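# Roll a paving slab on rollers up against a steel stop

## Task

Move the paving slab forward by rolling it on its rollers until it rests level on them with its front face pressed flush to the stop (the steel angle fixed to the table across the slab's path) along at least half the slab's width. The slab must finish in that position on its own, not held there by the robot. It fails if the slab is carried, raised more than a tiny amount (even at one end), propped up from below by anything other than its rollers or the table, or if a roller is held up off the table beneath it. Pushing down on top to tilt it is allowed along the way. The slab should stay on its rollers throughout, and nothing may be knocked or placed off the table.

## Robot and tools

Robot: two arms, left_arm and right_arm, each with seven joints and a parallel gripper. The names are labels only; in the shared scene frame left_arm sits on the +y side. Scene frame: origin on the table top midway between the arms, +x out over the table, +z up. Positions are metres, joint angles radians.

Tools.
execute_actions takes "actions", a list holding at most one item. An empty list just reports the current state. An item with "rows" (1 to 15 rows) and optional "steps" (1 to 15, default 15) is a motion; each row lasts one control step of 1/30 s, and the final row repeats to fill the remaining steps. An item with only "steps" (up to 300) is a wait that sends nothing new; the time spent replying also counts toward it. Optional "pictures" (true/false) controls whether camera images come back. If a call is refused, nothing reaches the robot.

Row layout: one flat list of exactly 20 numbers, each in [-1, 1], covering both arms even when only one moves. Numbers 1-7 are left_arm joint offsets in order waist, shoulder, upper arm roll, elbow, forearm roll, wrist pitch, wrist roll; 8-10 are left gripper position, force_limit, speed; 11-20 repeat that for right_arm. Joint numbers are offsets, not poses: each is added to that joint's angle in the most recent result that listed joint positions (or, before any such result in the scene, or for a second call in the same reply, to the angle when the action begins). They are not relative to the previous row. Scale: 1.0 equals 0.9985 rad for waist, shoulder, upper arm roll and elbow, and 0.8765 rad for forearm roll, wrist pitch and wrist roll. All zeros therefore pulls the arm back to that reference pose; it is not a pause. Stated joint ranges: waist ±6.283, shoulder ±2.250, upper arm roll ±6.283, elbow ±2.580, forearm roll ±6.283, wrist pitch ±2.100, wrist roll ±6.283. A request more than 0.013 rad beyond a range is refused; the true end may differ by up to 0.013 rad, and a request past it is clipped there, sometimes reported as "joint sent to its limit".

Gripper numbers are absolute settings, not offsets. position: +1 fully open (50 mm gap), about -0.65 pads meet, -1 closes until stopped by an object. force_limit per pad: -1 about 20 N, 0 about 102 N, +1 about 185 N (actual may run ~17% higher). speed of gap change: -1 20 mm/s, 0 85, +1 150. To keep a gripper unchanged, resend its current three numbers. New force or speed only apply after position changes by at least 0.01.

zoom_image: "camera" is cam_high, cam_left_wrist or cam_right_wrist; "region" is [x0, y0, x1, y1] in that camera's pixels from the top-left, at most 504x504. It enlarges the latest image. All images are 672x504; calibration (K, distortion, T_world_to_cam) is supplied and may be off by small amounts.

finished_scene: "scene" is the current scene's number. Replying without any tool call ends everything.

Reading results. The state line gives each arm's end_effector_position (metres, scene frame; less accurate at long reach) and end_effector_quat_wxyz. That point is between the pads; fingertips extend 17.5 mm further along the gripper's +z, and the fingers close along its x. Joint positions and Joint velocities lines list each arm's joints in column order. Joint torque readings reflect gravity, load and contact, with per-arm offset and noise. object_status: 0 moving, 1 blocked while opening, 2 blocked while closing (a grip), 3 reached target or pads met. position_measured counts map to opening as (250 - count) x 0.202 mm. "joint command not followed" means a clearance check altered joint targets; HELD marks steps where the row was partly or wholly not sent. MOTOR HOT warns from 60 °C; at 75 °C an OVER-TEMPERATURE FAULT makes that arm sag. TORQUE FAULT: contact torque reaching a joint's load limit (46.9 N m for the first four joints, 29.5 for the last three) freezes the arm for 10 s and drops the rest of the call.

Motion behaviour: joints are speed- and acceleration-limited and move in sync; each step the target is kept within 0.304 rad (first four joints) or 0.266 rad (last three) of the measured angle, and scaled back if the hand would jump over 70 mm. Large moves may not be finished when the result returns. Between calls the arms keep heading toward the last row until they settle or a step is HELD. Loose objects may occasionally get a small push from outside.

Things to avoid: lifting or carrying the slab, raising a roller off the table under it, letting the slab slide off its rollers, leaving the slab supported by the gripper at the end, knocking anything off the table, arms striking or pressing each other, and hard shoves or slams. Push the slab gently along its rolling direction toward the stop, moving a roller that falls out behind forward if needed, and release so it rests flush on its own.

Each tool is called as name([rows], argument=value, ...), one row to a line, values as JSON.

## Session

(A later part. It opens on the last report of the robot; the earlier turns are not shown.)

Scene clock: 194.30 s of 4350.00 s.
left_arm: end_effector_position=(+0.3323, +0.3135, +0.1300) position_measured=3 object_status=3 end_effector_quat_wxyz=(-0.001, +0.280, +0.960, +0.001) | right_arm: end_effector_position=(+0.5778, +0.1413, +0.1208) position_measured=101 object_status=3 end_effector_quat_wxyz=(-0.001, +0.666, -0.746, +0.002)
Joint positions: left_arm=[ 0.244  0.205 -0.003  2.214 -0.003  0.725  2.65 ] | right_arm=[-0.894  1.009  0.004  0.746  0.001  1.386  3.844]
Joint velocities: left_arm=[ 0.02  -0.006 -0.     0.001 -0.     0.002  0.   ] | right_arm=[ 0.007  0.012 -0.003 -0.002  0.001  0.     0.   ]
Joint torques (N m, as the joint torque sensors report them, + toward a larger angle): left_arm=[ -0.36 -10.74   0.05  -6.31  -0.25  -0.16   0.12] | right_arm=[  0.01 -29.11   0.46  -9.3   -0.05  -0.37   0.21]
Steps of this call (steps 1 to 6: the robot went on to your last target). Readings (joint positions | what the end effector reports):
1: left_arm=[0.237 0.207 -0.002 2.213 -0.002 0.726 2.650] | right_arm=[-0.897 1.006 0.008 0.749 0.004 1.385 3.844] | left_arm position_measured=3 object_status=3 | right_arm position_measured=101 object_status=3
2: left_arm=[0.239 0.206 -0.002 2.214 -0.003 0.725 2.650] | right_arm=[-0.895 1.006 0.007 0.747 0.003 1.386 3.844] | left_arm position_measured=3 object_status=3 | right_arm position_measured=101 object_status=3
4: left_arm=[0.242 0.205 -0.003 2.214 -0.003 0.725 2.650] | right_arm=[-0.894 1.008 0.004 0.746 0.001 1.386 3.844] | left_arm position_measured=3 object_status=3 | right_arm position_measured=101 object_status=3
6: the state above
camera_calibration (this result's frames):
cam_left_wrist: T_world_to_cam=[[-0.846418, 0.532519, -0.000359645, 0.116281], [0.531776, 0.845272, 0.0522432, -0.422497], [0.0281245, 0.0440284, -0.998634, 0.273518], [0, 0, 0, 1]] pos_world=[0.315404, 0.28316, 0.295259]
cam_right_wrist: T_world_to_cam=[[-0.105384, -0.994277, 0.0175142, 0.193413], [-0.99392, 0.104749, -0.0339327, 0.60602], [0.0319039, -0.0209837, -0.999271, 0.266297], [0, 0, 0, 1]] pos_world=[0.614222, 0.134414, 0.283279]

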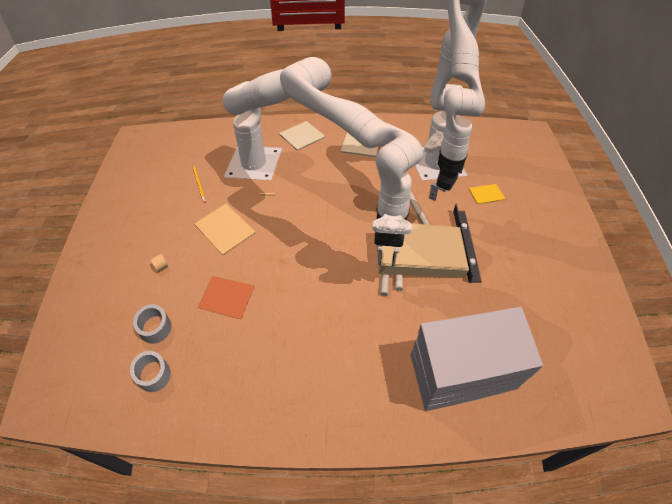

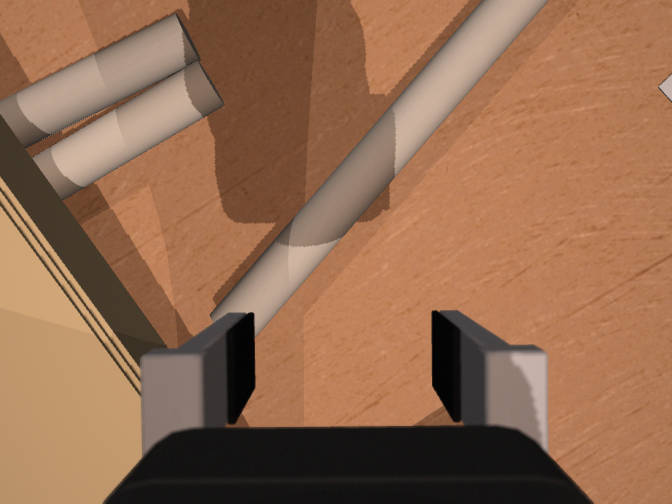

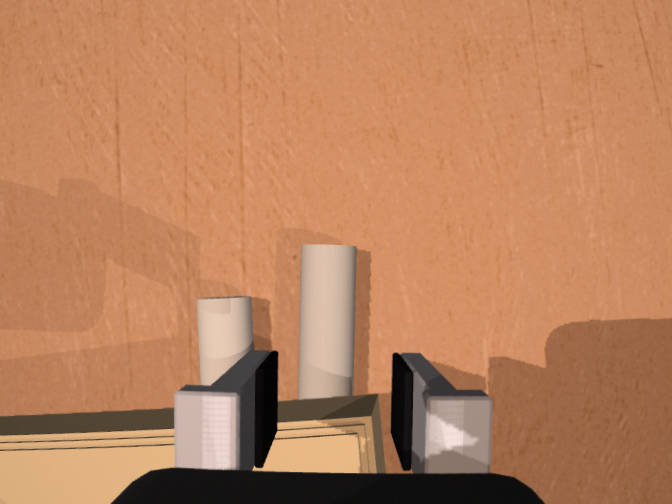

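execute_actions([
  {"rows":[[0.3,-0.081,0,0.155,0,-0.086,-0.3,1,0,0, 0.024,0.126,0,0.026,0,-0.172,0.014,0.34,0,0],[0.333,-0.09,0,0.172,0,-0.096,-0.426,1,0,0, 0.024,0.126,0,0.026,0,-0.172,0.014,0.34,0,0]],"steps":15},
], pictures=false)

execute_actions([
  {"steps":6},
])

Scene clock: 200.67 s of 4350.00 s.
left_arm: end_effector_position=(+0.2415, +0.2592, +0.1197) position_measured=3 object_status=3 end_effector_quat_wxyz=(-0.001, +0.585, +0.811, +0.000) | right_arm: end_effector_position=(+0.5976, +0.1375, +0.0288) position_measured=101 object_status=3 end_effector_quat_wxyz=(-0.000, +0.661, -0.750, +0.002)
Joint positions: left_arm=[ 0.562  0.119 -0.002  2.382 -0.002  0.643  2.286] | right_arm=[-0.87   1.134  0.004  0.772  0.001  1.235  3.856]
Joint velocities: left_arm=[ 0.193 -0.053 -0.     0.126 -0.    -0.061 -0.347] | right_arm=[ 0.001  0.008  0.001 -0.004  0.    -0.     0.   ]
Joint torques (N m, as the joint torque sensors report them, + toward a larger angle): left_arm=[-0.43 -7.93 -0.77 -6.82 -0.59 -0.52  0.04] | right_arm=[ -0.11 -30.48   0.41  -9.58   0.1   -0.23   0.19]
Steps of this call (steps 1 to 30: the robot went on to your last target; steps 31 to 90: nothing new was sent; then 2.87 s passed at rest; steps 91 to 105: all 15 steps of this action). Readings (joint positions | what the end effector reports):
91: left_arm=[0.248 0.204 -0.003 2.215 -0.003 0.725 2.649] | right_arm=[-0.893 1.011 0.004 0.746 0.001 1.385 3.844] | left_arm position_measured=3 object_status=3 | right_arm position_measured=101 object_status=3
92: left_arm=[0.256 0.202 -0.004 2.217 -0.003 0.723 2.645] | right_arm=[-0.892 1.017 0.004 0.745 0.001 1.379 3.844] | left_arm position_measured=3 object_status=3 | right_arm position_measured=101 object_status=3
94: left_arm=[0.287 0.193 -0.005 2.231 -0.003 0.716 2.622] | right_arm=[-0.887 1.045 0.003 0.749 0.001 1.347 3.847] | left_arm position_measured=3 object_status=3 | right_arm position_measured=101 object_status=3
98: left_arm=[0.408 0.160 -0.003 2.294 -0.003 0.685 2.514] | right_arm=[-0.873 1.119 0.004 0.770 0.002 1.254 3.855] | left_arm position_measured=3 object_status=3 | right_arm position_measured=101 object_status=3
105: the state above

Scene clock: 200.87 s of 4350.00 s.
left_arm: end_effector_position=(+0.2394, +0.2579, +0.1197) position_measured=3 object_status=3 end_effector_quat_wxyz=(-0.001, +0.593, +0.805, +0.001) | right_arm: end_effector_position=(+0.5976, +0.1373, +0.0283) position_measured=101 object_status=3 end_effector_quat_wxyz=(-0.000, +0.661, -0.750, +0.002)
Joint positions: left_arm=[ 0.574  0.116 -0.003  2.386 -0.003  0.641  2.276] | right_arm=[-0.87   1.135  0.004  0.772  0.001  1.235  3.856]
Joint velocities: left_arm=[ 0.027 -0.007 -0.001  0.     0.    -0.     0.001] | right_arm=[ 0.     0.001  0.001 -0.     0.     0.     0.   ]
Joint torques (N m, as the joint torque sensors report them, + toward a larger angle): left_arm=[ 0.24 -8.06  0.21 -5.59 -0.23 -0.1   0.13] | right_arm=[ -0.16 -30.22   0.35  -9.09  -0.09  -0.07   0.03]
Steps of this call (steps 1 to 6: the robot went on to your last target). Readings (joint positions | what the end effector reports):
1: left_arm=[0.565 0.118 -0.002 2.385 -0.002 0.642 2.278] | right_arm=[-0.870 1.134 0.004 0.772 0.001 1.235 3.856] | left_arm position_measured=3 object_status=3 | right_arm position_measured=101 object_status=3
2: left_arm=[0.567 0.117 -0.002 2.385 -0.002 0.642 2.277] | right_arm=[-0.870 1.134 0.004 0.772 0.001 1.235 3.856] | left_arm position_measured=3 object_status=3 | right_arm position_measured=101 object_status=3
4: left_arm=[0.571 0.116 -0.003 2.386 -0.003 0.641 2.276] | right_arm=[-0.870 1.134 0.004 0.772 0.001 1.235 3.856] | left_arm position_measured=3 object_status=3 | right_arm position_measured=101 object_status=3
6: the state above
camera_calibration (this result's frames):
cam_left_wrist: T_world_to_cam=[[-0.301529, 0.953456, -0.00152889, -0.171616], [0.952147, 0.301198, 0.05192, -0.28578], [0.0499639, 0.0141996, -0.99865, 0.270694], [0, 0, 0, 1]] pos_world=[0.206833, 0.245861, 0.284904]
cam_right_wrist: T_world_to_cam=[[-0.116381, -0.993035, 0.0183731, 0.199557], [-0.992718, 0.115725, -0.0334333, 0.620771], [0.0310742, -0.0221303, -0.999272, 0.173846], [0, 0, 0, 1]] pos_world=[0.634074, 0.130175, 0.190807]

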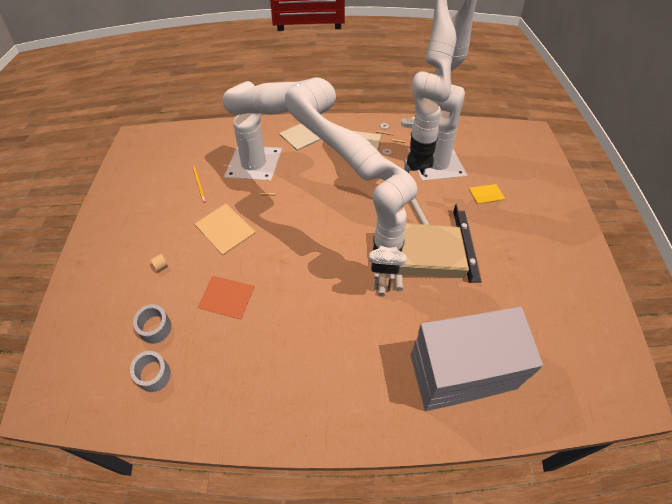

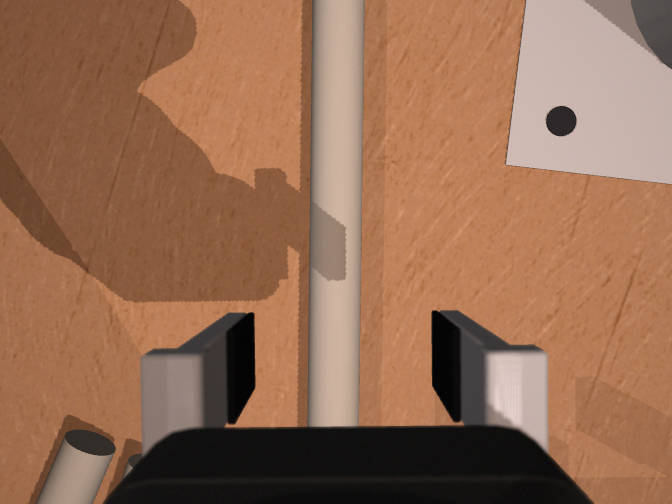

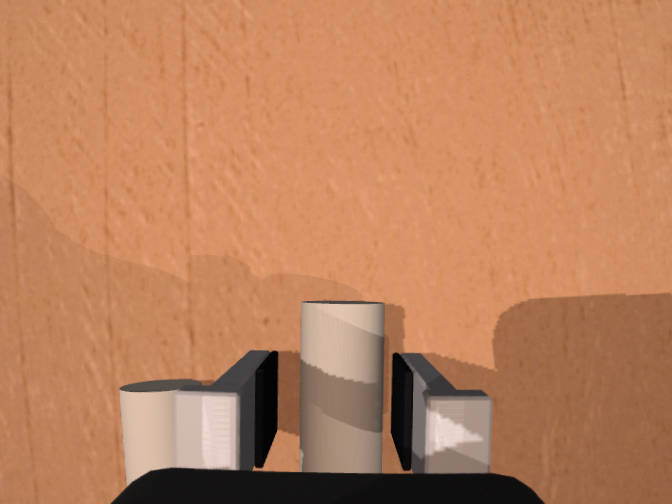

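execute_actions([
  {"rows":[[0,0.161,0,0.067,0,-0.26,0,1,0,0, 0,0,0,0,0,0,0,-1,0,0],[0,0.161,0,0.067,0,-0.26,0,1,0,0, 0,0,0,0,0,0,0,-1,0,0],[0,0.161,0,0.067,0,-0.26,0,1,0,0, 0,0,0,0,0,0,0,-1,0,0],[0,0.161,0,0.067,0,-0.26,0,1,0,0, 0,0,0,0,0,0,0,-1,0,0],[0,0.161,0,0.067,0,-0.26,0,1,0,0, 0,0,0,0,0,0,0,-1,0,0],[0,0.161,0,0.067,0,-0.26,0,1,0,0, 0,0,0,0,0,0,0,-1,0,0],[0,0.24,0,0.1,0,-0.39,0,1,0,0, 0,0,0,0,0,0,0,-1,0,0],[0,0.24,0,0.1,0,-0.39,0,1,0,0, 0,0,0,0,0,0,0,-1,0,0],[0,0.322,0,0.133,0,-0.521,0,1,0,0, 0,0,0,0,0,0,0,-1,0,0]],"steps":15},
], pictures=false)

execute_actions([
  {"steps":10},
])

Scene clock: 204.40 s of 4350.00 s.
left_arm: end_effector_position=(+0.2420, +0.2566, +0.0308) position_measured=3 object_status=3 end_effector_quat_wxyz=(+0.003, +0.593, +0.805, +0.002) | right_arm: end_effector_position=(+0.5976, +0.1372, +0.0283) position_measured=153 object_status=2 end_effector_quat_wxyz=(-0.000, +0.661, -0.750, +0.002)
Joint positions: left_arm=[ 0.574  0.418 -0.003  2.512 -0.003  0.204  2.276] | right_arm=[-0.87   1.134  0.004  0.772  0.001  1.235  3.856]
Joint velocities: left_arm=[-0.001  0.298  0.     0.139  0.    -0.498  0.   ] | right_arm=[ 0. -0.  0. -0. -0.  0. -0.]
Joint torques (N m, as the joint torque sensors report them, + toward a larger angle): left_arm=[  0.14 -12.99   0.46  -2.57  -0.07  -0.28   0.04] | right_arm=[ -0.13 -29.88   0.57  -9.35   0.18  -0.28  -0.05]
Steps of this call (steps 1 to 30: the robot went on to your last target; steps 31 to 90: nothing new was sent; then 0.03 s passed at rest; steps 91 to 105: all 15 steps of this action). Readings (joint positions | what the end effector reports):
91: left_arm=[0.577 0.116 -0.003 2.386 -0.003 0.640 2.276] | right_arm=[-0.870 1.135 0.004 0.772 0.001 1.235 3.856] | left_arm position_measured=3 object_status=3 | right_arm position_measured=112 object_status=0
92: left_arm=[0.577 0.123 -0.003 2.388 -0.003 0.632 2.276] | right_arm=[-0.870 1.135 0.004 0.772 0.001 1.235 3.856] | left_arm position_measured=3 object_status=3 | right_arm position_measured=126 object_status=0
94: left_arm=[0.576 0.154 -0.003 2.400 -0.003 0.595 2.276] | right_arm=[-0.870 1.134 0.004 0.772 0.001 1.235 3.856] | left_arm position_measured=3 object_status=3 | right_arm position_measured=153 object_status=0
98: left_arm=[0.574 0.256 -0.003 2.442 -0.003 0.449 2.276] | right_arm=[-0.870 1.134 0.004 0.772 0.001 1.235 3.856] | left_arm position_measured=3 object_status=3 | right_arm position_measured=153 object_status=0
105: the state above

Scene clock: 204.73 s of 4350.00 s.
left_arm: end_effector_position=(+0.2401, +0.2574, +0.0262) position_measured=3 object_status=3 end_effector_quat_wxyz=(+0.001, +0.593, +0.805, +0.001) | right_arm: end_effector_position=(+0.5976, +0.1372, +0.0283) position_measured=153 object_status=2 end_effector_quat_wxyz=(-0.000, +0.661, -0.750, +0.002)
Joint positions: left_arm=[ 0.574  0.436 -0.003  2.519 -0.003  0.184  2.276] | right_arm=[-0.87   1.134  0.004  0.772  0.001  1.235  3.856]
Joint velocities: left_arm=[-0.     0.009 -0.001 -0.    -0.    -0.001  0.001] | right_arm=[-0.    -0.    -0.001 -0.     0.     0.001  0.   ]
Joint torques (N m, as the joint torque sensors report them, + toward a larger angle): left_arm=[  0.36 -11.15   0.19  -1.78   0.03  -0.2    0.01] | right_arm=[  0.21 -29.54   0.53  -9.16   0.04  -0.09  -0.05]
Steps of this call (steps 1 to 10: the robot went on to your last target). Readings (joint positions | what the end effector reports):
1: left_arm=[0.574 0.425 -0.003 2.516 -0.003 0.192 2.276] | right_arm=[-0.870 1.134 0.004 0.772 0.001 1.235 3.856] | left_arm position_measured=3 object_status=3 | right_arm position_measured=153 object_status=2
2: left_arm=[0.574 0.428 -0.003 2.517 -0.003 0.187 2.276] | right_arm=[-0.870 1.134 0.004 0.772 0.001 1.235 3.856] | left_arm position_measured=3 object_status=3 | right_arm position_measured=153 object_status=2
4: left_arm=[0.574 0.431 -0.003 2.518 -0.003 0.185 2.276] | right_arm=[-0.870 1.134 0.004 0.772 0.001 1.235 3.856] | left_arm position_measured=3 object_status=3 | right_arm position_measured=153 object_status=2
8: left_arm=[0.574 0.435 -0.003 2.518 -0.003 0.184 2.276] | right_arm=[-0.870 1.134 0.004 0.772 0.001 1.235 3.856] | left_arm position_measured=3 object_status=3 | right_arm position_measured=153 object_status=2
10: the state above
camera_calibration (this result's frames):
cam_left_wrist: T_world_to_cam=[[-0.300838, 0.953667, -0.00382762, -0.171222], [0.952207, 0.300595, 0.0542612, -0.281434], [0.0528977, 0.0126792, -0.998519, 0.177027], [0, 0, 0, 1]] pos_world=[0.207109, 0.245642, 0.19138]
cam_right_wrist: T_world_to_cam=[[-0.116438, -0.993027, 0.018449, 0.199518], [-0.992711, 0.115779, -0.0334622, 0.620802], [0.0310928, -0.0222108, -0.99927, 0.173896], [0, 0, 0, 1]] pos_world=[0.634102, 0.130113, 0.190861]

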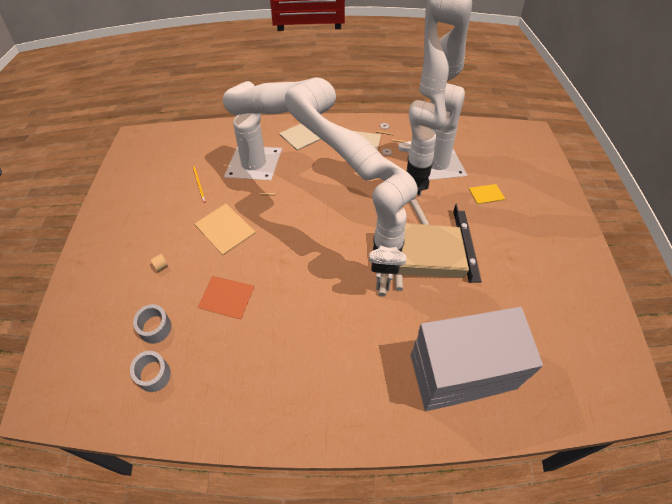

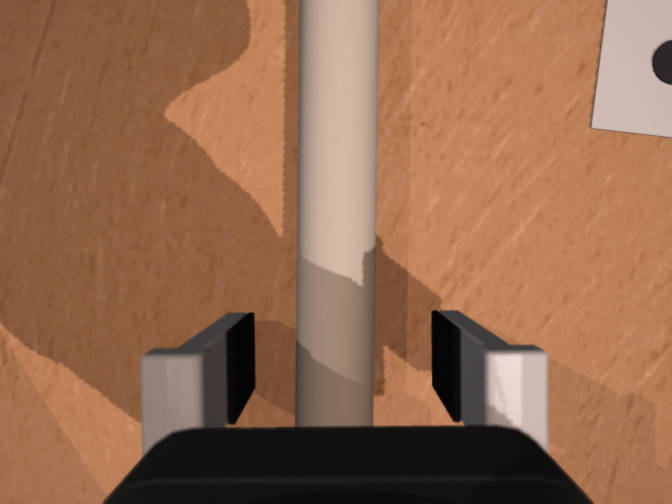

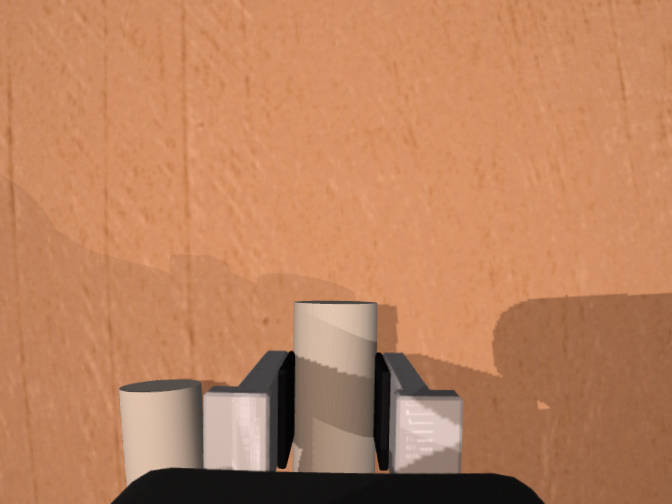

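execute_actions([
  {"rows":[[0,0,0,0,0,0,0,-1,0,0, 0.04,-0.06,0,0.137,0,-0.088,0.048,-1,0,0],[0,0,0,0,0,0,0,-1,0,0, 0.04,-0.06,0,0.137,0,-0.088,0.048,-1,0,0],[0,0,0,0,0,0,0,-1,0,0, 0.04,-0.06,0,0.137,0,-0.088,0.048,-1,0,0],[0,0,0,0,0,0,0,-1,0,0, 0.04,-0.06,0,0.137,0,-0.088,0.048,-1,0,0],[0,0,0,0,0,0,0,-1,0,0, 0.085,-0.12,0,0.275,0,-0.177,0.097,-1,0,0]],"steps":15},
], pictures=false)

execute_actions([
  {"steps":8},
])

Scene clock: 208.87 s of 4350.00 s.
left_arm: end_effector_position=(+0.2401, +0.2574, +0.0262) position_measured=151 object_status=0 end_effector_quat_wxyz=(+0.001, +0.593, +0.805, +0.001) | right_arm: end_effector_position=(+0.5988, +0.0663, +0.0281) position_measured=153 object_status=2 end_effector_quat_wxyz=(-0.001, +0.662, -0.750, +0.003)
Joint positions: left_arm=[ 0.574  0.436 -0.003  2.519 -0.003  0.184  2.276] | right_arm=[-0.786  1.016  0.005  1.042  0.001  1.08   3.941]
Joint velocities: left_arm=[ 0.    -0.     0.    -0.     0.     0.001 -0.001] | right_arm=[ 0.007 -0.023 -0.012  0.037 -0.001 -0.021  0.006]
Joint torques (N m, as the joint torque sensors report them, + toward a larger angle): left_arm=[  0.29 -11.13   0.44  -1.53  -0.08  -0.22  -0.04] | right_arm=[ -0.94 -25.01  -0.15  -7.63   0.12  -0.01   0.26]
Steps of this call (steps 1 to 30: the robot went on to your last target; steps 31 to 90: nothing new was sent; then 0.63 s passed at rest; steps 91 to 105: all 15 steps of this action). Readings (joint positions | what the end effector reports):
91: left_arm=[0.574 0.437 -0.003 2.519 -0.003 0.184 2.276] | right_arm=[-0.870 1.134 0.004 0.773 0.001 1.235 3.856] | left_arm position_measured=13 object_status=0 | right_arm position_measured=153 object_status=2
92: left_arm=[0.574 0.436 -0.003 2.519 -0.003 0.184 2.276] | right_arm=[-0.868 1.131 0.003 0.779 0.001 1.232 3.858] | left_arm position_measured=27 object_status=0 | right_arm position_measured=153 object_status=2
94: left_arm=[0.574 0.436 -0.003 2.519 -0.003 0.184 2.276] | right_arm=[-0.860 1.117 0.002 0.806 0.001 1.216 3.866] | left_arm position_measured=56 object_status=0 | right_arm position_measured=153 object_status=2
98: left_arm=[0.574 0.436 -0.003 2.519 -0.003 0.184 2.276] | right_arm=[-0.824 1.064 0.002 0.924 0.001 1.149 3.903] | left_arm position_measured=112 object_status=0 | right_arm position_measured=153 object_status=2
105: the state above

Scene clock: 209.13 s of 4350.00 s.
left_arm: end_effector_position=(+0.2401, +0.2574, +0.0262) position_measured=151 object_status=2 end_effector_quat_wxyz=(+0.001, +0.593, +0.805, +0.001) | right_arm: end_effector_position=(+0.5979, +0.0654, +0.0282) position_measured=153 object_status=2 end_effector_quat_wxyz=(-0.000, +0.661, -0.750, +0.002)
Joint positions: left_arm=[ 0.574  0.436 -0.003  2.519 -0.003  0.184  2.276] | right_arm=[-0.785  1.015  0.004  1.046  0.001  1.08   3.941]
Joint velocities: left_arm=[ 0.    -0.     0.001 -0.001  0.     0.    -0.   ] | right_arm=[ 0.001 -0.001  0.     0.002 -0.    -0.    -0.   ]
Joint torques (N m, as the joint torque sensors report them, + toward a larger angle): left_arm=[  0.2  -11.18   0.25  -1.34  -0.05  -0.04   0.11] | right_arm=[  0.02 -27.94   0.26  -8.36   0.18  -0.14   0.26]
Steps of this call (steps 1 to 8: the robot went on to your last target). Readings (joint positions | what the end effector reports):
1: left_arm=[0.574 0.436 -0.003 2.519 -0.003 0.184 2.276] | right_arm=[-0.786 1.016 0.004 1.044 0.001 1.080 3.941] | left_arm position_measured=151 object_status=0 | right_arm position_measured=153 object_status=2
2: left_arm=[0.574 0.436 -0.003 2.519 -0.003 0.184 2.276] | right_arm=[-0.786 1.015 0.004 1.044 0.001 1.080 3.941] | left_arm position_measured=151 object_status=2 | right_arm position_measured=153 object_status=2
4: left_arm=[0.574 0.436 -0.003 2.519 -0.003 0.184 2.276] | right_arm=[-0.786 1.015 0.004 1.046 0.001 1.080 3.941] | left_arm position_measured=151 object_status=2 | right_arm position_measured=153 object_status=2
8: the state above
camera_calibration (this result's frames):
cam_left_wrist: T_world_to_cam=[[-0.300815, 0.953675, -0.00381788, -0.171234], [0.952215, 0.300572, 0.054258, -0.281429], [0.0528921, 0.0126862, -0.99852, 0.177024], [0, 0, 0, 1]] pos_world=[0.207108, 0.245645, 0.191378]
cam_right_wrist: T_world_to_cam=[[-0.11638, -0.993044, 0.017854, 0.128208], [-0.992715, 0.11574, -0.0334785, 0.629435], [0.0311792, -0.0216202, -0.99928, 0.17206], [0, 0, 0, 1]] pos_world=[0.634406, 0.0581854, 0.19072]

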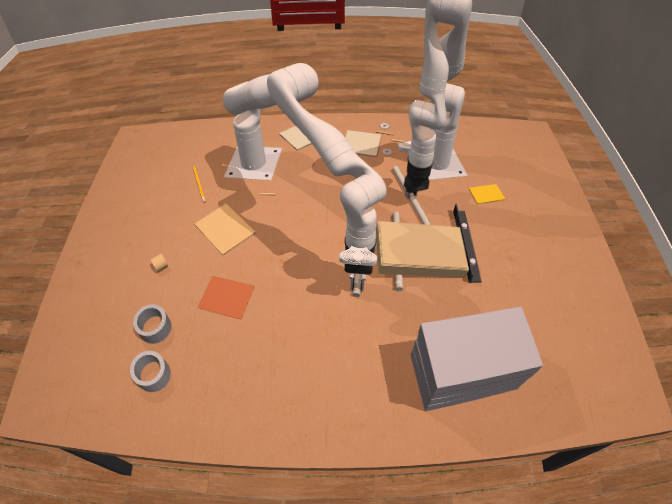

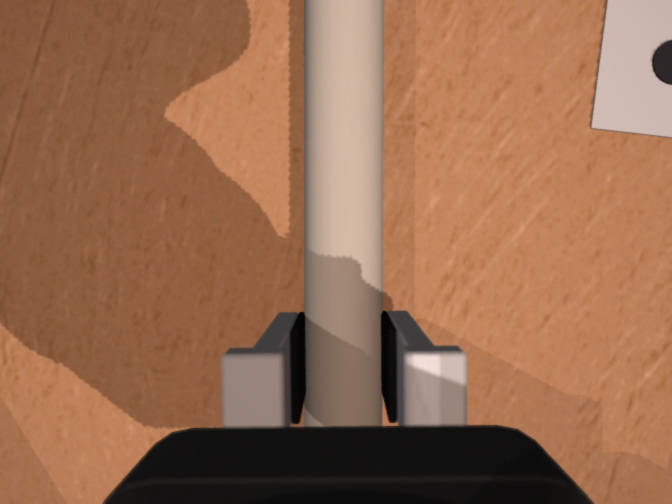

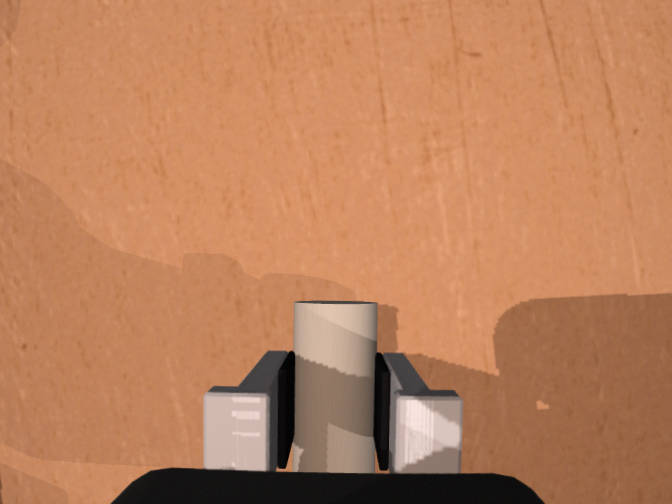

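execute_actions(actions=[])

Scene clock: 214.60 s of 4350.00 s.
left_arm: end_effector_position=(+0.2401, +0.2574, +0.0262) position_measured=151 object_status=2 end_effector_quat_wxyz=(+0.001, +0.593, +0.805, +0.001) | right_arm: end_effector_position=(+0.5979, +0.0654, +0.0282) position_measured=153 object_status=2 end_effector_quat_wxyz=(-0.000, +0.661, -0.750, +0.002)
Joint positions: left_arm=[ 0.574  0.436 -0.003  2.519 -0.003  0.184  2.276] | right_arm=[-0.785  1.015  0.004  1.046  0.001  1.08   3.941]
Joint velocities: left_arm=[-0.    -0.     0.    -0.     0.     0.002  0.   ] | right_arm=[ 0.  0.  0.  0. -0. -0.  0.]
Joint torques (N m, as the joint torque sensors report them, + toward a larger angle): left_arm=[  0.47 -10.88   0.21  -1.67  -0.1   -0.02   0.08] | right_arm=[  0.28 -27.72   0.29  -8.69   0.05  -0.07   0.04]
Steps of this call (steps 1 to 15: the robot went on to your last target; steps 16 to 90: nothing new was sent; then 2.47 s passed at rest). Readings (joint positions | what the end effector reports):
1: left_arm=[0.574 0.436 -0.003 2.519 -0.003 0.184 2.276] | right_arm=[-0.785 1.015 0.004 1.046 0.001 1.080 3.941] | left_arm position_measured=151 object_status=2 | right_arm position_measured=153 object_status=2
2: left_arm=[0.574 0.436 -0.003 2.519 -0.003 0.184 2.276] | right_arm=[-0.785 1.015 0.004 1.046 0.001 1.080 3.941] | left_arm position_measured=151 object_status=2 | right_arm position_measured=153 object_status=2
4: left_arm=[0.574 0.436 -0.003 2.519 -0.003 0.184 2.276] | right_arm=[-0.785 1.015 0.004 1.046 0.001 1.080 3.941] | left_arm position_measured=151 object_status=2 | right_arm position_measured=153 object_status=2
8: left_arm=[0.574 0.436 -0.003 2.519 -0.003 0.184 2.276] | right_arm=[-0.785 1.015 0.004 1.046 0.001 1.080 3.941] | left_arm position_measured=151 object_status=2 | right_arm position_measured=153 object_status=2
90: the state above
All arms were judged still, so your last target was given up. Only a new action makes them travel on or press farther. Fingers that are still opening or closing keep moving.
camera_calibration (this result's frames):
cam_left_wrist: T_world_to_cam=[[-0.300815, 0.953675, -0.00381775, -0.171234], [0.952215, 0.300572, 0.0542579, -0.281429], [0.0528919, 0.0126863, -0.99852, 0.177024], [0, 0, 0, 1]] pos_world=[0.207108, 0.245645, 0.191378]
cam_right_wrist: T_world_to_cam=[[-0.116453, -0.993035, 0.0178754, 0.128189], [-0.992709, 0.115814, -0.0334002, 0.629414], [0.0310974, -0.0216347, -0.999282, 0.172111], [0, 0, 0, 1]] pos_world=[0.634401, 0.0581254, 0.190719]

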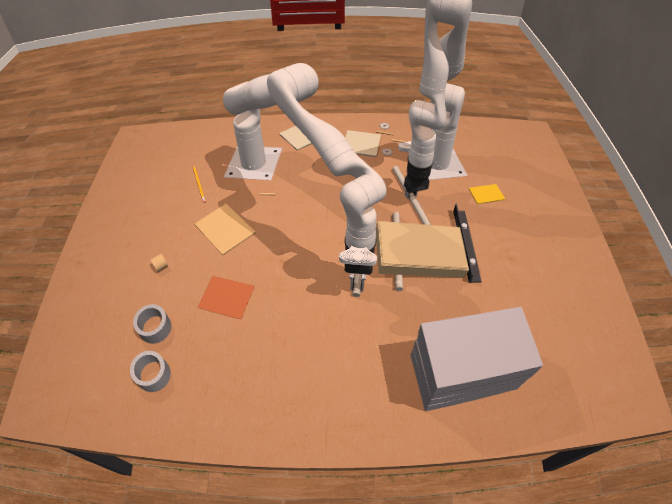

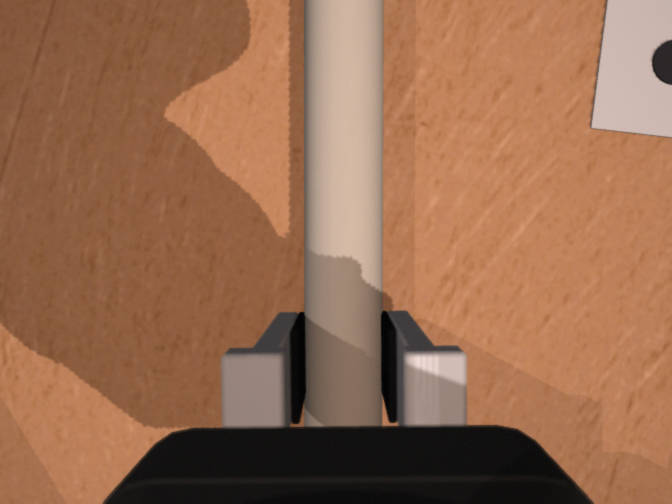

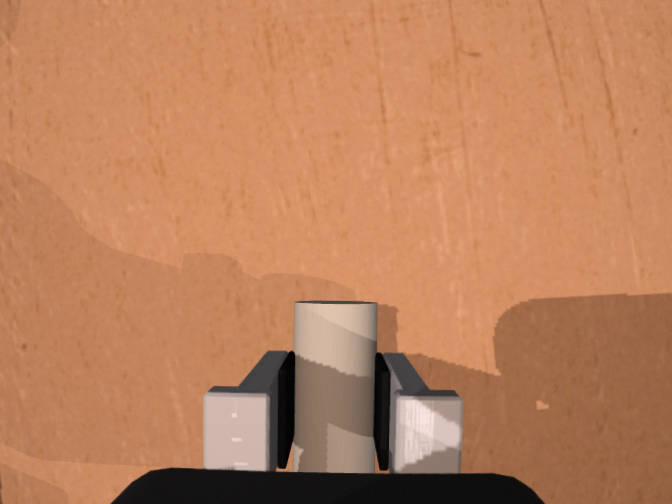

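execute_actions([
  {"rows":[[0,0,0,0,0,0,0,-1,0,0, 0,0,0,0,0,0,0,0.6,0,1]],"steps":12},
], pictures=false)

execute_actions([
  {"rows":[[0,0,0,0,0,0,0,-1,0,0, 0,-0.1108,0,-0.1092,0,0.251,0,0.6,0,1]],"steps":15},
], pictures=false)

execute_actions([
  {"rows":[[0,0,0,0,0,0,0,-1,0,0, -0.03,-0.018,0,0.037,0,-0.022,0.35,0.6,0,1],[0,0,0,0,0,0,0,-1,0,0, -0.06,-0.036,0,0.074,0,-0.044,0.7,0.6,0,1],[0,0,0,0,0,0,0,-1,0,0, -0.1,-0.056,0,0.117,0,-0.068,1,0.6,0,1]],"steps":15},
], pictures=false)

Scene clock: 223.70 s of 4350.00 s.
left_arm: end_effector_position=(+0.2401, +0.2574, +0.0262) position_measured=151 object_status=2 end_effector_quat_wxyz=(+0.001, +0.593, +0.805, +0.001) | right_arm: end_effector_position=(+0.5979, +0.0654, +0.0282) position_measured=63 object_status=3 end_effector_quat_wxyz=(-0.000, +0.661, -0.750, +0.002)
Joint positions: left_arm=[ 0.574  0.436 -0.003  2.519 -0.003  0.184  2.276] | right_arm=[-0.785  1.015  0.004  1.046  0.001  1.08   3.941]
Joint velocities: left_arm=[-0.    -0.     0.     0.001  0.001  0.001  0.   ] | right_arm=[ 0.     0.    -0.001  0.    -0.     0.     0.   ]
Joint torques (N m, as the joint torque sensors report them, + toward a larger angle): left_arm=[ -0.06 -11.     0.14  -1.41  -0.21  -0.26   0.02] | right_arm=[ -0.24 -28.28   0.52  -8.79   0.24  -0.14   0.25]
Steps of this call (steps 1 to 90: nothing new was sent; then 5.70 s passed at rest; steps 91 to 102: all 12 steps of this action). Readings (joint positions | what the end effector reports):
91: left_arm=[0.574 0.436 -0.003 2.519 -0.003 0.184 2.276] | right_arm=[-0.785 1.015 0.004 1.046 0.001 1.080 3.941] | left_arm position_measured=151 object_status=2 | right_arm position_measured=136 object_status=0
92: left_arm=[0.574 0.436 -0.003 2.519 -0.003 0.184 2.276] | right_arm=[-0.785 1.015 0.004 1.046 0.001 1.080 3.941] | left_arm position_measured=151 object_status=2 | right_arm position_measured=111 object_status=0
94: left_arm=[0.574 0.436 -0.003 2.519 -0.003 0.184 2.276] | right_arm=[-0.785 1.015 0.004 1.046 0.001 1.080 3.941] | left_arm position_measured=151 object_status=2 | right_arm position_measured=67 object_status=0
98: left_arm=[0.574 0.436 -0.003 2.519 -0.003 0.184 2.276] | right_arm=[-0.785 1.015 0.004 1.046 0.001 1.080 3.941] | left_arm position_measured=151 object_status=2 | right_arm position_measured=63 object_status=0
102: the state above

Scene clock: 224.20 s of 4350.00 s.
left_arm: end_effector_position=(+0.2401, +0.2574, +0.0262) position_measured=151 object_status=2 end_effector_quat_wxyz=(+0.001, +0.593, +0.805, +0.001) | right_arm: end_effector_position=(+0.5968, +0.0647, +0.1301) position_measured=63 object_status=3 end_effector_quat_wxyz=(+0.000, +0.661, -0.750, +0.002)
Joint positions: left_arm=[ 0.574  0.436 -0.003  2.519 -0.003  0.184  2.276] | right_arm=[-0.785  0.904  0.004  0.937  0.001  1.3    3.941]
Joint velocities: left_arm=[-0.     0.    -0.    -0.    -0.     0.002 -0.001] | right_arm=[ 0.    -0.004 -0.001  0.003 -0.     0.     0.   ]
Joint torques (N m, as the joint torque sensors report them, + toward a larger angle): left_arm=[  0.13 -10.74   0.37  -1.75  -0.12  -0.18   0.02] | right_arm=[ -0.14 -27.08   0.2  -10.     0.    -0.11  -0.05]
Steps of this call (steps 1 to 15: all 15 steps of this action). Readings (joint positions | what the end effector reports):
1: left_arm=[0.574 0.436 -0.003 2.519 -0.003 0.184 2.276] | right_arm=[-0.785 1.013 0.004 1.046 0.001 1.082 3.941] | left_arm position_measured=151 object_status=2 | right_arm position_measured=63 object_status=3
2: left_arm=[0.574 0.436 -0.003 2.519 -0.003 0.184 2.276] | right_arm=[-0.785 1.008 0.004 1.042 0.001 1.092 3.941] | left_arm position_measured=151 object_status=2 | right_arm position_measured=63 object_status=3
4: left_arm=[0.574 0.436 -0.003 2.519 -0.003 0.184 2.276] | right_arm=[-0.785 0.982 0.003 1.018 0.001 1.143 3.941] | left_arm position_measured=151 object_status=2 | right_arm position_measured=63 object_status=3
8: left_arm=[0.574 0.436 -0.003 2.519 -0.003 0.184 2.276] | right_arm=[-0.785 0.917 0.004 0.949 0.001 1.274 3.941] | left_arm position_measured=151 object_status=2 | right_arm position_measured=63 object_status=3
15: the state above

Scene clock: 224.70 s of 4350.00 s.
left_arm: end_effector_position=(+0.2401, +0.2574, +0.0262) position_measured=151 object_status=2 end_effector_quat_wxyz=(+0.001, +0.593, +0.805, +0.001) | right_arm: end_effector_position=(+0.5446, +0.1124, +0.1291) position_measured=63 object_status=3 end_effector_quat_wxyz=(+0.001, +0.853, -0.522, +0.001)
Joint positions: left_arm=[ 0.574  0.436 -0.003  2.519 -0.003  0.184  2.276] | right_arm=[-0.877  0.854  0.003  1.045  0.001  1.245  4.447]
Joint velocities: left_arm=[-0.    -0.    -0.001  0.001  0.    -0.001  0.   ] | right_arm=[-0.058 -0.035  0.006  0.067  0.002 -0.031  1.216]
Joint torques (N m, as the joint torque sensors report them, + toward a larger angle): left_arm=[  0.06 -10.91   0.1   -1.78  -0.2   -0.07   0.03] | right_arm=[  0.15 -26.3    0.67  -9.17   0.13  -0.33  -0.03]
Steps of this call (steps 1 to 15: all 15 steps of this action). Readings (joint positions | what the end effector reports):
1: left_arm=[0.574 0.436 -0.003 2.519 -0.003 0.184 2.276] | right_arm=[-0.785 0.904 0.004 0.938 0.001 1.300 3.943] | left_arm position_measured=151 object_status=2 | right_arm position_measured=63 object_status=3
2: left_arm=[0.574 0.436 -0.003 2.519 -0.003 0.184 2.276] | right_arm=[-0.787 0.903 0.004 0.940 0.001 1.298 3.952] | left_arm position_measured=151 object_status=2 | right_arm position_measured=63 object_status=3
4: left_arm=[0.574 0.436 -0.003 2.519 -0.003 0.184 2.276] | right_arm=[-0.796 0.897 0.005 0.951 0.002 1.291 4.003] | left_arm position_measured=151 object_status=2 | right_arm position_measured=63 object_status=3
8: left_arm=[0.574 0.436 -0.003 2.519 -0.003 0.184 2.276] | right_arm=[-0.842 0.871 0.003 1.005 0.001 1.264 4.163] | left_arm position_measured=151 object_status=2 | right_arm position_measured=63 object_status=3
15: the state above

execute_actions([
  {"rows":[[0,0,0,0,0,0,0,-1,0,0, -0.067,-0.039,0,0.077,0,-0.046,1,0.6,0,1]],"steps":15},
], pictures=false)

execute_actions([
  {"rows":[[0,0,0,0,0,0,0,-1,0,0, 0,0,0,0,0,0,0.18,0.6,0,1]],"steps":12},
])

Scene clock: 230.10 s of 4350.00 s.
left_arm: end_effector_position=(+0.2401, +0.2574, +0.0262) position_measured=151 object_status=2 end_effector_quat_wxyz=(+0.001, +0.593, +0.805, +0.001) | right_arm: end_effector_position=(+0.4901, +0.1457, +0.1298) position_measured=63 object_status=3 end_effector_quat_wxyz=(+0.001, +0.996, -0.089, +0.001)
Joint positions: left_arm=[ 0.574  0.436 -0.003  2.519 -0.003  0.184  2.276] | right_arm=[-0.942  0.816  0.003  1.12   0.001  1.205  5.303]
Joint velocities: left_arm=[ 0.     0.     0.001 -0.     0.001  0.     0.   ] | right_arm=[-0.03  -0.016 -0.004  0.035 -0.002 -0.018  0.607]
Joint torques (N m, as the joint torque sensors report them, + toward a larger angle): left_arm=[  0.3  -10.63   0.34  -1.53  -0.08  -0.12   0.11] | right_arm=[  0.62 -25.45   0.3   -9.11   0.06  -0.27  -0.06]
Steps of this call (steps 1 to 30: the robot went on to your last target; steps 31 to 90: nothing new was sent; then 1.90 s passed at rest; steps 91 to 105: all 15 steps of this action). Readings (joint positions | what the end effector reports):
91: left_arm=[0.574 0.436 -0.003 2.519 -0.003 0.184 2.276] | right_arm=[-0.886 0.848 0.004 1.054 0.001 1.240 4.819] | left_arm position_measured=151 object_status=2 | right_arm position_measured=63 object_status=3
92: left_arm=[0.574 0.436 -0.003 2.519 -0.003 0.184 2.276] | right_arm=[-0.888 0.846 0.005 1.057 0.002 1.239 4.828] | left_arm position_measured=151 object_status=2 | right_arm position_measured=63 object_status=3
94: left_arm=[0.574 0.436 -0.003 2.519 -0.003 0.184 2.276] | right_arm=[-0.900 0.839 0.005 1.070 0.002 1.232 4.879] | left_arm position_measured=151 object_status=2 | right_arm position_measured=63 object_status=3
98: left_arm=[0.574 0.436 -0.003 2.519 -0.003 0.184 2.276] | right_arm=[-0.925 0.826 0.002 1.100 0.001 1.216 5.039] | left_arm position_measured=151 object_status=2 | right_arm position_measured=63 object_status=3
105: the state above

Scene clock: 230.50 s of 4350.00 s.
left_arm: end_effector_position=(+0.2401, +0.2574, +0.0262) position_measured=151 object_status=2 end_effector_quat_wxyz=(+0.001, +0.593, +0.805, +0.001) | right_arm: end_effector_position=(+0.4862, +0.1461, +0.1297) position_measured=63 object_status=3 end_effector_quat_wxyz=(+0.001, +1.000, -0.010, +0.001)
Joint positions: left_arm=[ 0.574  0.436 -0.003  2.519 -0.003  0.184  2.276] | right_arm=[-0.942  0.816  0.003  1.12   0.001  1.205  5.461]
Joint velocities: left_arm=[-0.    -0.    -0.    -0.001 -0.    -0.001  0.001] | right_arm=[-0. -0. -0. -0.  0. -0.  0.]
Joint torques (N m, as the joint torque sensors report them, + toward a larger angle): left_arm=[  0.11 -11.13   0.52  -1.81  -0.18  -0.28   0.04] | right_arm=[  0.03 -25.84   0.26  -9.25  -0.17  -0.09   0.11]
Steps of this call (steps 1 to 12: all 12 steps of this action). Readings (joint positions | what the end effector reports):
1: left_arm=[0.574 0.436 -0.003 2.519 -0.003 0.184 2.276] | right_arm=[-0.943 0.816 0.003 1.121 0.001 1.205 5.320] | left_arm position_measured=151 object_status=2 | right_arm position_measured=63 object_status=3
2: left_arm=[0.574 0.436 -0.003 2.519 -0.003 0.184 2.276] | right_arm=[-0.943 0.816 0.003 1.121 0.001 1.205 5.341] | left_arm position_measured=151 object_status=2 | right_arm position_measured=63 object_status=3
4: left_arm=[0.574 0.436 -0.003 2.519 -0.003 0.184 2.276] | right_arm=[-0.942 0.816 0.003 1.121 0.001 1.205 5.404] | left_arm position_measured=151 object_status=2 | right_arm position_measured=63 object_status=3
8: left_arm=[0.574 0.436 -0.003 2.519 -0.003 0.184 2.276] | right_arm=[-0.942 0.816 0.003 1.120 0.001 1.205 5.460] | left_arm position_measured=151 object_status=2 | right_arm position_measured=63 object_status=3
12: the state above
camera_calibration (this result's frames):
cam_left_wrist: T_world_to_cam=[[-0.300807, 0.953677, -0.00381716, -0.171237], [0.952217, 0.300564, 0.0542601, -0.281428], [0.0528939, 0.0126871, -0.99852, 0.177023], [0, 0, 0, 1]] pos_world=[0.207107, 0.245646, 0.191378]
cam_right_wrist: T_world_to_cam=[[0.999781, -0.0114397, 0.0175143, -0.492493], [-0.0109446, -0.999545, -0.0281087, 0.197471], [0.0178279, 0.0279109, -0.999451, 0.27803], [0, 0, 0, 1]] pos_world=[0.489589, 0.183987, 0.292054]

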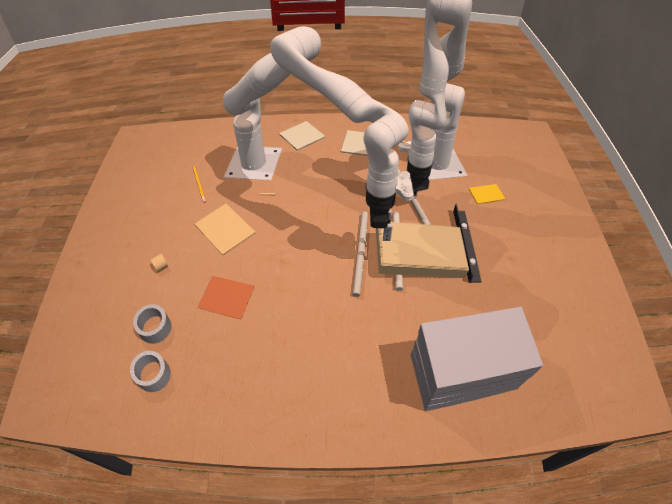

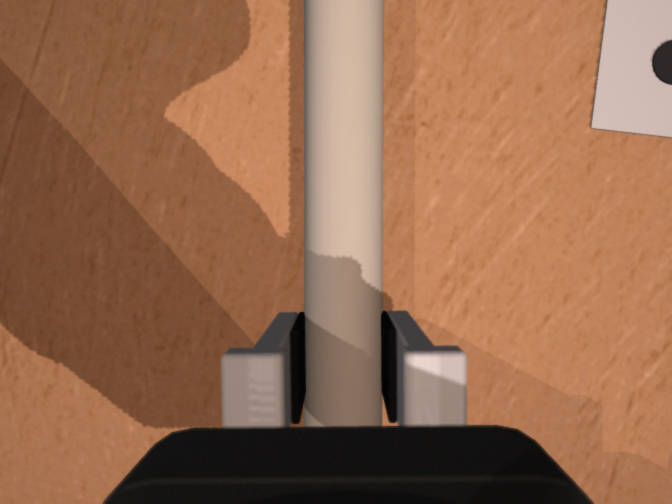

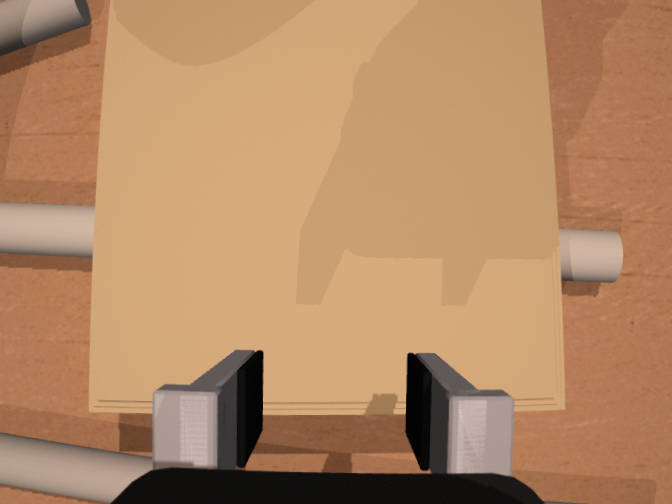

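execute_actions([
  {"rows":[[0,0,0,0,0,0,0,-1,0,0, 0.0038,0.0335,0,0.0515,0,-0.096,0.027,0.6,0,1]],"steps":15},
])

Scene clock: 235.97 s of 4350.00 s.
left_arm: end_effector_position=(+0.2401, +0.2574, +0.0262) position_measured=151 object_status=2 end_effector_quat_wxyz=(+0.001, +0.593, +0.805, +0.001) | right_arm: end_effector_position=(+0.4863, +0.1435, +0.0949) position_measured=63 object_status=3 end_effector_quat_wxyz=(+0.001, +1.000, -0.000, +0.001)
Joint positions: left_arm=[ 0.574  0.436 -0.003  2.519 -0.003  0.184  2.276] | right_arm=[-0.938  0.849  0.003  1.172  0.001  1.121  5.484]
Joint velocities: left_arm=[ 0.    -0.     0.     0.     0.     0.001  0.   ] | right_arm=[ 0.001  0.    -0.     0.    -0.     0.     0.   ]
Joint torques (N m, as the joint torque sensors report them, + toward a larger angle): left_arm=[  0.16 -11.33   0.26  -1.71  -0.24  -0.33   0.06] | right_arm=[  0.03 -25.85   0.32  -8.65  -0.15  -0.18   0.34]
Steps of this call (steps 1 to 15: the robot went on to your last target; steps 16 to 90: nothing new was sent; then 1.97 s passed at rest; steps 91 to 105: all 15 steps of this action). Readings (joint positions | what the end effector reports):
91: left_arm=[0.574 0.436 -0.003 2.519 -0.003 0.184 2.276] | right_arm=[-0.942 0.817 0.003 1.121 0.001 1.204 5.461] | left_arm position_measured=151 object_status=2 | right_arm position_measured=63 object_status=3
92: left_arm=[0.574 0.436 -0.003 2.519 -0.003 0.184 2.276] | right_arm=[-0.941 0.820 0.003 1.126 0.001 1.195 5.463] | left_arm position_measured=151 object_status=2 | right_arm position_measured=63 object_status=3
94: left_arm=[0.574 0.436 -0.003 2.519 -0.003 0.184 2.276] | right_arm=[-0.940 0.836 0.003 1.149 0.001 1.155 5.474] | left_arm position_measured=151 object_status=2 | right_arm position_measured=63 object_status=3
98: left_arm=[0.574 0.436 -0.003 2.519 -0.003 0.184 2.276] | right_arm=[-0.938 0.849 0.003 1.172 0.001 1.122 5.484] | left_arm position_measured=151 object_status=2 | right_arm position_measured=63 object_status=3
105: the state above
camera_calibration (this result's frames):
cam_left_wrist: T_world_to_cam=[[-0.300808, 0.953677, -0.00381713, -0.171237], [0.952217, 0.300564, 0.0542602, -0.281428], [0.052894, 0.0126872, -0.99852, 0.177023], [0, 0, 0, 1]] pos_world=[0.207107, 0.245646, 0.191378]
cam_right_wrist: T_world_to_cam=[[0.999818, 0.00858933, 0.0170258, -0.494901], [0.00905655, -0.999579, -0.0275574, 0.184092], [0.016782, 0.0277066, -0.999475, 0.243786], [0, 0, 0, 1]] pos_world=[0.489053, 0.181511, 0.257158]

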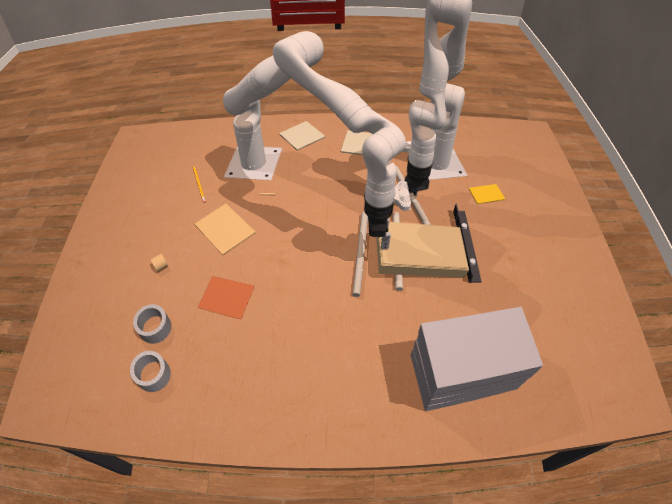

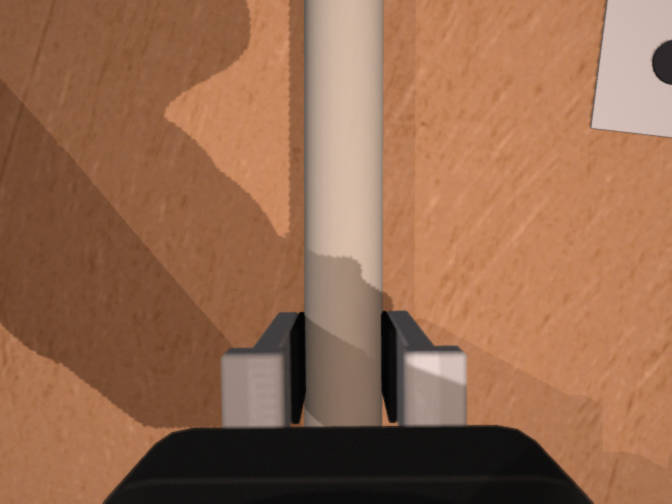

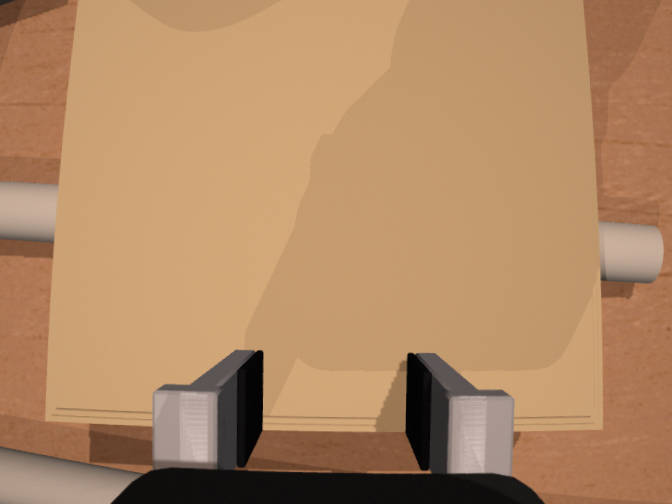

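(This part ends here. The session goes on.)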